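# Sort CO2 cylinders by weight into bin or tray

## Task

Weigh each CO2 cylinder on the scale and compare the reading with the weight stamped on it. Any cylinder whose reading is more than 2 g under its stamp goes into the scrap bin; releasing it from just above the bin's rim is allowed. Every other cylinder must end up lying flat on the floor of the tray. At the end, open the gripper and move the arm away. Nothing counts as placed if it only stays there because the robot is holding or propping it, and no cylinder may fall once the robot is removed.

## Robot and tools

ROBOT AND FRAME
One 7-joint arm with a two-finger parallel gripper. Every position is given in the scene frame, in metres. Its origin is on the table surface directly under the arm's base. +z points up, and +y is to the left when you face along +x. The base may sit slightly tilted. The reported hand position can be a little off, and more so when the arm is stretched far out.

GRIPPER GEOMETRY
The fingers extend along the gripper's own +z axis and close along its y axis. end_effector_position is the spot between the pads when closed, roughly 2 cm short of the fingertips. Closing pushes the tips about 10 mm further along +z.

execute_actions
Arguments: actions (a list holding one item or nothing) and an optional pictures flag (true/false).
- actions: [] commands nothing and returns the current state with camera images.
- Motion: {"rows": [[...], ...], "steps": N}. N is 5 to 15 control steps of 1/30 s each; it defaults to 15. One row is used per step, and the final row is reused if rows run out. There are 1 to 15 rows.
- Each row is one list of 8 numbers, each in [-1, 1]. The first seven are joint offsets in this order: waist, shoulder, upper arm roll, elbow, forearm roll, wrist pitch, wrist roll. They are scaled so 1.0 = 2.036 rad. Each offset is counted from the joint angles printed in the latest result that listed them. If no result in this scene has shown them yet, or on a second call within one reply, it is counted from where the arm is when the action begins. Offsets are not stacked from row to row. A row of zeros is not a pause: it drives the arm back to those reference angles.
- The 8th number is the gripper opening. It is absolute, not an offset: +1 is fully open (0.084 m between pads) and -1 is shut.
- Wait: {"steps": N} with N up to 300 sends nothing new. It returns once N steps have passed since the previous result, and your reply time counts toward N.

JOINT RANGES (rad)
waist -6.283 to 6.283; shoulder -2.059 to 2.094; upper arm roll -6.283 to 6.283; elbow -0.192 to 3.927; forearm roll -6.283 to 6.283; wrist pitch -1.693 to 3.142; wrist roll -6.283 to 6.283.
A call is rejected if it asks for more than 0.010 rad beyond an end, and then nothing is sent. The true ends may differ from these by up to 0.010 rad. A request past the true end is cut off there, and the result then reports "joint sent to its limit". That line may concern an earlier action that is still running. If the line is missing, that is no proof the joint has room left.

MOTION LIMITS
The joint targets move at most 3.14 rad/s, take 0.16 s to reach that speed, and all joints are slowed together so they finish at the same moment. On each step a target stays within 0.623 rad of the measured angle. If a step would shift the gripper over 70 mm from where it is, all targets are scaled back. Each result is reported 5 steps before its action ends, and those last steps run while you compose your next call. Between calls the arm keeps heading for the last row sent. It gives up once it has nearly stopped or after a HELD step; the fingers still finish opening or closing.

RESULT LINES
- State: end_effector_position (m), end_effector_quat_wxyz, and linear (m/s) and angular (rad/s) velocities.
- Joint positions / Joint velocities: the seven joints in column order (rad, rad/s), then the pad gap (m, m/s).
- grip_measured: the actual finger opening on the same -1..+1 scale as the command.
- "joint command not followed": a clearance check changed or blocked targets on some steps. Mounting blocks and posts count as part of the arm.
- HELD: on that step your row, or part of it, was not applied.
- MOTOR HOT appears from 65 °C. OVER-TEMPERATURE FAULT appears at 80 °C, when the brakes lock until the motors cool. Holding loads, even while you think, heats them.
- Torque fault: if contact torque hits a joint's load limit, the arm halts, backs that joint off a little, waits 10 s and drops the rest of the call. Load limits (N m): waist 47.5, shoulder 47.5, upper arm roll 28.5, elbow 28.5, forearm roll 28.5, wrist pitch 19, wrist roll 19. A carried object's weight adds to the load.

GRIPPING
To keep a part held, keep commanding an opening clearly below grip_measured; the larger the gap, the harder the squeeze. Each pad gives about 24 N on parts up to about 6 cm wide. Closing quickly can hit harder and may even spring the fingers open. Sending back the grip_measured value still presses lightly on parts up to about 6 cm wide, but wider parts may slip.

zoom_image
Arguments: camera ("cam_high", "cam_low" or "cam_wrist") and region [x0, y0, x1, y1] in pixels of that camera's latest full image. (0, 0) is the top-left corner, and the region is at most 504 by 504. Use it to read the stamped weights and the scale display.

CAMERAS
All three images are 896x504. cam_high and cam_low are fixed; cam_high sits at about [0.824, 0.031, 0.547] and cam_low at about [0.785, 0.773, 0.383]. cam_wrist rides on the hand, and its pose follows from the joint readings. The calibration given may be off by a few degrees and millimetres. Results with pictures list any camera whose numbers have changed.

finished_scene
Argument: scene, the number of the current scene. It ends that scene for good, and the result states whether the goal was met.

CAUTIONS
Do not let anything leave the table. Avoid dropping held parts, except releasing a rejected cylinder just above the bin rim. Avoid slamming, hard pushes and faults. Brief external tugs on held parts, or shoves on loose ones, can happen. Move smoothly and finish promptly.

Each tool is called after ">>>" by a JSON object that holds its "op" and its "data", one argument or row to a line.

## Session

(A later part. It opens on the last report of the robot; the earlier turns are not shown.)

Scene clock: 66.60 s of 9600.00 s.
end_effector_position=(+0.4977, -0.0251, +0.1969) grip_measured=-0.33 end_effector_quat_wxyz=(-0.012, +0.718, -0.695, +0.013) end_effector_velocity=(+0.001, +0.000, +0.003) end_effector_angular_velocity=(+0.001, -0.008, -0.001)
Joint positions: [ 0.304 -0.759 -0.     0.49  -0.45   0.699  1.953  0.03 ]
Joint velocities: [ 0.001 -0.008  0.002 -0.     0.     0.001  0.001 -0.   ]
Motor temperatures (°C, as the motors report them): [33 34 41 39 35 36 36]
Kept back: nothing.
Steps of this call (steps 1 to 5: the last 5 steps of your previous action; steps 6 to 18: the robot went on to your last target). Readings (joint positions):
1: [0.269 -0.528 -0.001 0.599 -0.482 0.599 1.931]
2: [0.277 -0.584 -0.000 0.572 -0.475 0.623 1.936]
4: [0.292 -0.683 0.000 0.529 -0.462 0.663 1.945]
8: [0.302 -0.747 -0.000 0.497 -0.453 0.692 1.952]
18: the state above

To (-.553,-.86,.379,.362,.68,2.2): deltas -.857,-.101,-.111,.812,-.019,.247; then to bin2.

>>> {"op": "execute_actions", "data": {
  "actions": [
    {"rows":[[-0.421,-0.0496,0,-0.0545,0.399,-0.0093,0.121,-1]]}
  ]
}}

>>> {"op": "execute_actions", "data": {
  "actions": [
    {"steps":26}
  ]
}}

>>> {"op": "execute_actions", "data": {
  "actions": [
    {"rows":[[-0.02,0.026,0,-0.05,0.025,-0.075,-0.02,-1]]}
  ]
}}

>>> {"op": "execute_actions", "data": {
  "actions": [
    {"steps":8}
  ],
  "pictures": true
}}

Scene clock: 67.13 s of 9600.00 s.
end_effector_position=(+0.4611, -0.1157, +0.1777) grip_measured=-0.33 end_effector_quat_wxyz=(-0.017, -0.456, +0.890, +0.026) end_effector_velocity=(-0.158, -0.387, -0.039) end_effector_angular_velocity=(-0.030, +0.208, -2.703)
Joint positions: [-0.037 -0.807 -0.001  0.438 -0.111  0.69   2.068  0.03 ]
Joint velocities: [-1.491 -0.157 -0.001 -0.169  1.379 -0.03   0.38  -0.   ]
Motor temperatures (°C, as the motors report them): [33 34 41 39 35 36 36]
Steps of this call (steps 1 to 6: the robot went on to your last target; steps 7 to 16: the first 10 steps of this action). Readings (joint positions):
7: [0.304 -0.760 -0.000 0.490 -0.450 0.699 1.953]
8: [0.299 -0.761 0.000 0.489 -0.444 0.699 1.956]
10: [0.254 -0.768 0.003 0.481 -0.397 0.697 1.975]
14: [0.063 -0.796 -0.001 0.450 -0.208 0.692 2.041]
16: the state above

Scene clock: 68.00 s of 9600.00 s.
end_effector_position=(+0.3971, -0.2422, +0.1843) grip_measured=-0.33 end_effector_quat_wxyz=(+0.005, -0.008, +1.000, +0.007) end_effector_velocity=(+0.000, -0.002, +0.001) end_effector_angular_velocity=(-0.005, -0.004, -0.005)
Joint positions: [-0.552 -0.86  -0.     0.379  0.362  0.68   2.199  0.03 ]
Joint velocities: [-0.004 -0.002 -0.002  0.001  0.    -0.002  0.     0.   ]
Motor temperatures (°C, as the motors report them): [33 34 41 39 35 36 36]
Kept back: nothing.
Steps of this call (steps 1 to 5: the last 5 steps of your previous action; steps 6 to 26: the robot went on to your last target). Readings (joint positions):
1: [-0.086 -0.812 -0.001 0.432 -0.066 0.689 2.081]
2: [-0.136 -0.817 -0.001 0.427 -0.020 0.688 2.093]
4: [-0.237 -0.827 -0.001 0.415 0.072 0.686 2.119]
8: [-0.436 -0.848 -0.001 0.393 0.254 0.682 2.169]
26: the state above

Scene clock: 68.33 s of 9600.00 s.
end_effector_position=(+0.3597, -0.2535, +0.1513) grip_measured=-0.33 end_effector_quat_wxyz=(-0.006, +0.024, +1.000, -0.011) end_effector_velocity=(+0.009, -0.029, +0.006) end_effector_angular_velocity=(-0.099, -0.058, -0.016)
Joint positions: [-0.591 -0.809 -0.001  0.281  0.41   0.537  2.161  0.03 ]
Joint velocities: [-0.023  0.014  0.005 -0.005  0.034 -0.124 -0.03   0.   ]
Motor temperatures (°C, as the motors report them): [33 34 41 39 35 36 36]
Steps of this call (steps 1 to 10: the first 10 steps of this action). Readings (joint positions):
1: [-0.552 -0.860 -0.000 0.379 0.362 0.680 2.199]
2: [-0.554 -0.858 0.000 0.376 0.364 0.674 2.198]
4: [-0.565 -0.845 0.001 0.351 0.379 0.628 2.186]
8: [-0.588 -0.811 -0.001 0.284 0.406 0.549 2.164]
10: the state above

Scene clock: 68.60 s of 9600.00 s.
end_effector_position=(+0.3594, -0.2551, +0.1511) grip_measured=-0.33 end_effector_quat_wxyz=(-0.004, +0.025, +1.000, -0.014) end_effector_velocity=(-0.004, +0.001, -0.003) end_effector_angular_velocity=(+0.004, +0.006, -0.003)
Joint positions: [-0.593 -0.807 -0.     0.278  0.412  0.528  2.159  0.03 ]
Joint velocities: [-0.001  0.003  0.001 -0.007  0.002 -0.003 -0.002  0.   ]
Motor temperatures (°C, as the motors report them): [33 34 41 39 35 36 36]
Kept back: nothing.
Steps of this call (steps 1 to 5: the last 5 steps of your previous action; steps 6 to 8: the robot went on to your last target). Readings (joint positions):
1: [-0.592 -0.808 -0.000 0.281 0.411 0.534 2.160]
2: [-0.592 -0.808 -0.000 0.281 0.411 0.532 2.160]
4: [-0.592 -0.808 -0.000 0.280 0.412 0.529 2.159]
8: the state above
camera_calibration (this result's frames):
cam_wrist: T_world_to_cam=[[0.052408, 0.998501, -0.0158089, 0.272203], [0.998616, -0.0523323, 0.00516535, -0.304678], [0.00433028, -0.0160578, -0.999862, 0.277534], [0, 0, 0, 1]] pos_world=[0.288789, -0.283283, 0.283373]

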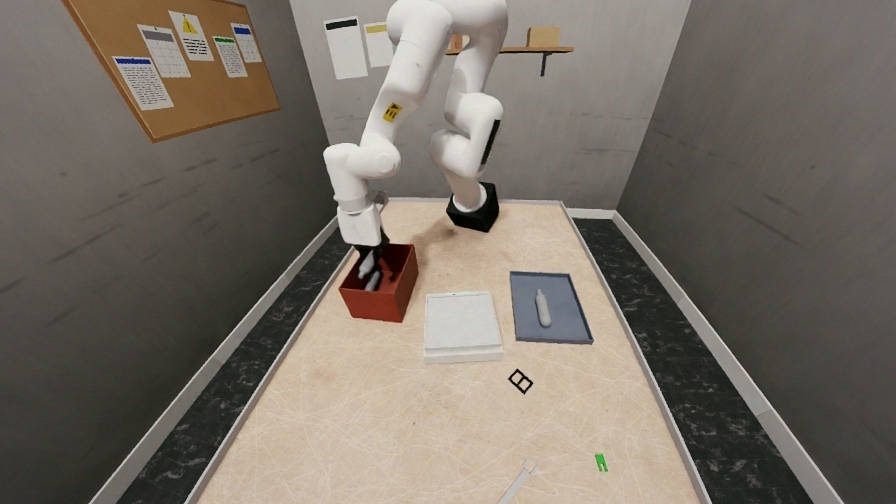

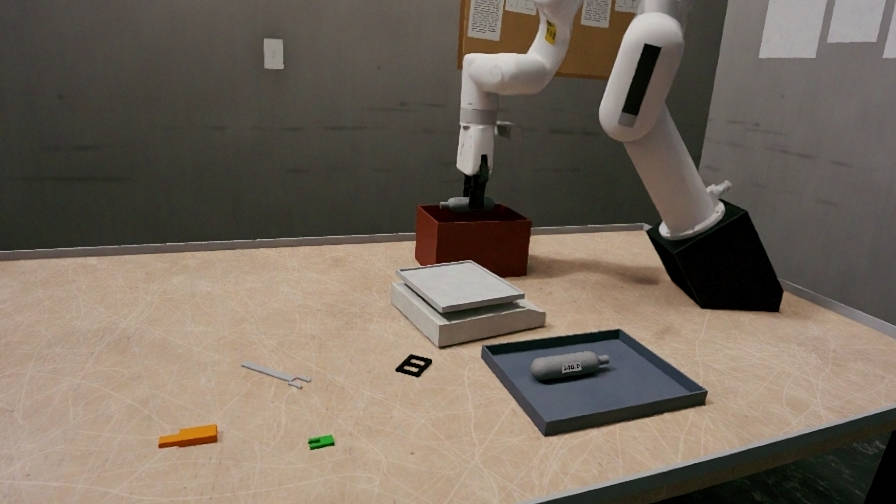

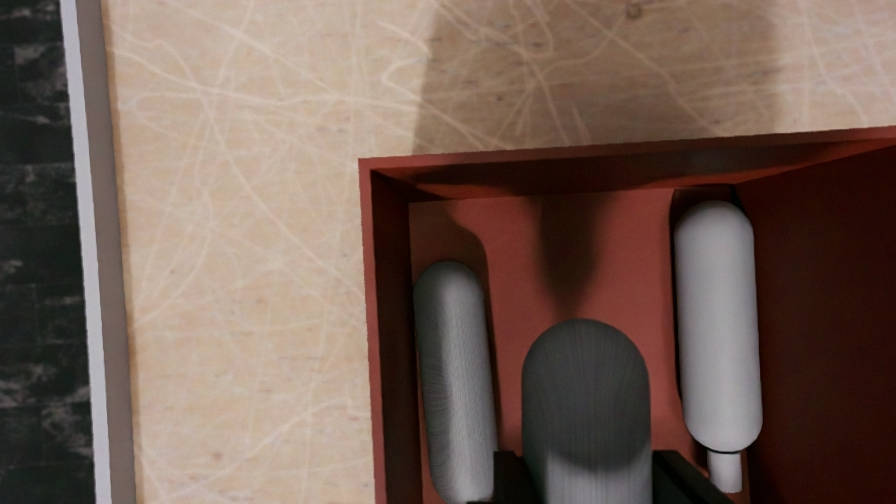

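>>> {"op": "execute_actions", "data": {
  "actions": [
    {"rows":[[0,0,0,0,0,0,0,0.4]],"steps":8}
  ]
}}

>>> {"op": "execute_actions", "data": {
  "actions": [
    {"rows":[[0,-0.1,0,0.08,0,0.18,0,0.4]]}
  ]
}}

>>> {"op": "execute_actions", "data": {
  "actions": [
    {"steps":25}
  ],
  "pictures": true
}}

Scene clock: 68.80 s of 9600.00 s.
end_effector_position=(+0.3595, -0.2552, +0.1512) grip_measured=+0.05 end_effector_quat_wxyz=(-0.004, +0.025, +1.000, -0.014) end_effector_velocity=(+0.006, -0.003, +0.004) end_effector_angular_velocity=(-0.008, -0.010, +0.005)
Joint positions: [-0.593 -0.807 -0.     0.278  0.412  0.528  2.159  0.046]
Joint velocities: [ 0.001 -0.004 -0.     0.011 -0.001  0.001 -0.     0.211]
Motor temperatures (°C, as the motors report them): [33 34 41 39 35 36 36]
Steps of this call (steps 1 to 3: the robot went on to your last target; steps 4 to 6: the first 3 steps of this action). Readings (joint positions):
4: [-0.593 -0.807 -0.000 0.278 0.413 0.528 2.159]
5: [-0.593 -0.807 -0.000 0.278 0.413 0.528 2.159]
6: the state above

Scene clock: 69.30 s of 9600.00 s.
end_effector_position=(+0.4095, -0.2327, +0.2279) grip_measured=+0.39 end_effector_quat_wxyz=(+0.033, -0.015, +0.999, +0.019) end_effector_velocity=(+0.103, +0.067, +0.214) end_effector_angular_velocity=(+0.093, -0.195, +0.238)
Joint positions: [-0.593 -0.983  0.     0.421  0.412  0.835  2.159  0.061]
Joint velocities: [ 0.001 -0.437  0.002  0.359  0.001  0.708  0.     0.   ]
Motor temperatures (°C, as the motors report them): [33 34 41 39 35 36 36]
Steps of this call (steps 1 to 5: the last 5 steps of your previous action; steps 6 to 15: the first 10 steps of this action, its rows measured from where the robot was after step 5). Readings (joint positions):
5: [-0.593 -0.807 -0.000 0.278 0.412 0.528 2.159]
6: [-0.593 -0.808 -0.000 0.279 0.412 0.528 2.159]
7: [-0.593 -0.810 -0.000 0.280 0.412 0.534 2.159]
9: [-0.593 -0.834 -0.000 0.298 0.412 0.583 2.159]
13: [-0.593 -0.941 -0.000 0.387 0.412 0.766 2.159]
15: the state above

Scene clock: 70.13 s of 9600.00 s.
end_effector_position=(+0.4126, -0.2249, +0.2395) grip_measured=+0.39 end_effector_quat_wxyz=(+0.034, -0.023, +0.999, +0.028) end_effector_velocity=(+0.001, -0.001, +0.001) end_effector_angular_velocity=(-0.002, -0.003, -0.002)
Joint positions: [-0.593 -1.011 -0.     0.441  0.412  0.894  2.159  0.061]
Joint velocities: [-0.    -0.002 -0.001  0.001  0.001 -0.001  0.001  0.   ]
Motor temperatures (°C, as the motors report them): [33 34 41 40 35 36 36]
Kept back: nothing.
Steps of this call (steps 1 to 5: the last 5 steps of your previous action; steps 6 to 25: the robot went on to your last target). Readings (joint positions):
1: [-0.593 -0.994 0.000 0.430 0.413 0.855 2.159]
2: [-0.593 -1.001 -0.000 0.435 0.412 0.868 2.159]
4: [-0.593 -1.006 -0.000 0.437 0.412 0.882 2.159]
8: [-0.593 -1.009 -0.000 0.439 0.412 0.892 2.159]
25: the state above
camera_calibration (this result's frames):
cam_wrist: T_world_to_cam=[[-0.0464652, 0.996639, 0.0674709, 0.261098], [0.995794, 0.0408745, 0.0820007, -0.352927], [0.0789672, 0.0709973, -0.994346, 0.353657], [0, 0, 0, 1]] pos_world=[0.335647, -0.270903, 0.362981]

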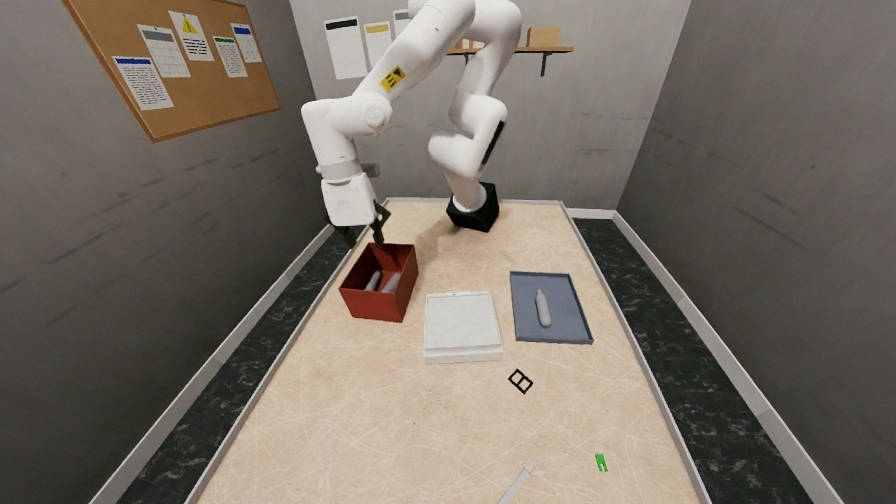

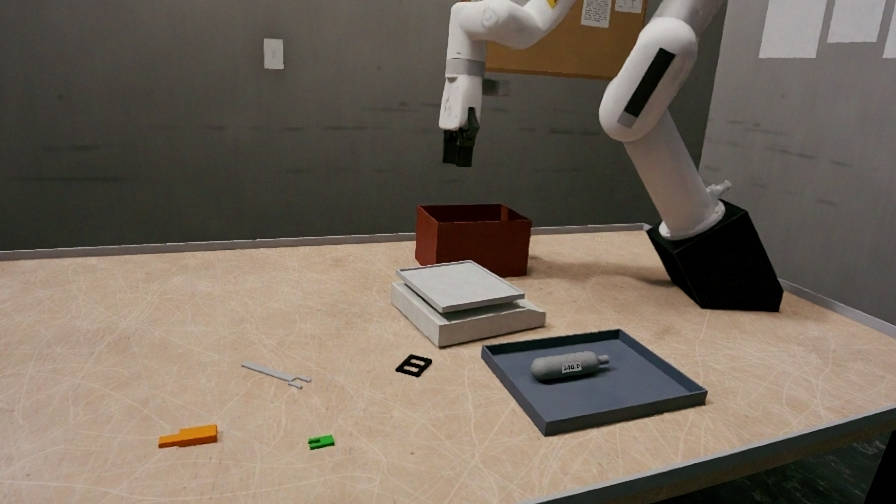

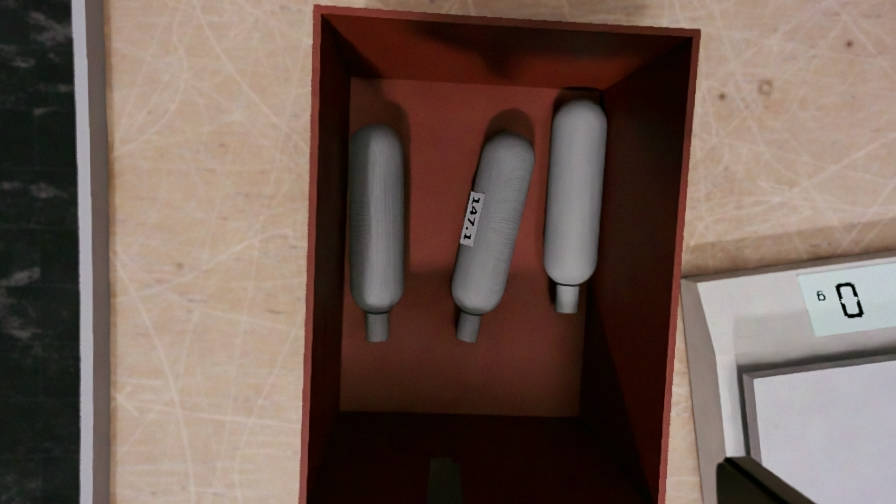

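>>> {"op": "finished_scene", "data": {
  "scene": 1
}}

The scene is finished: the task was done.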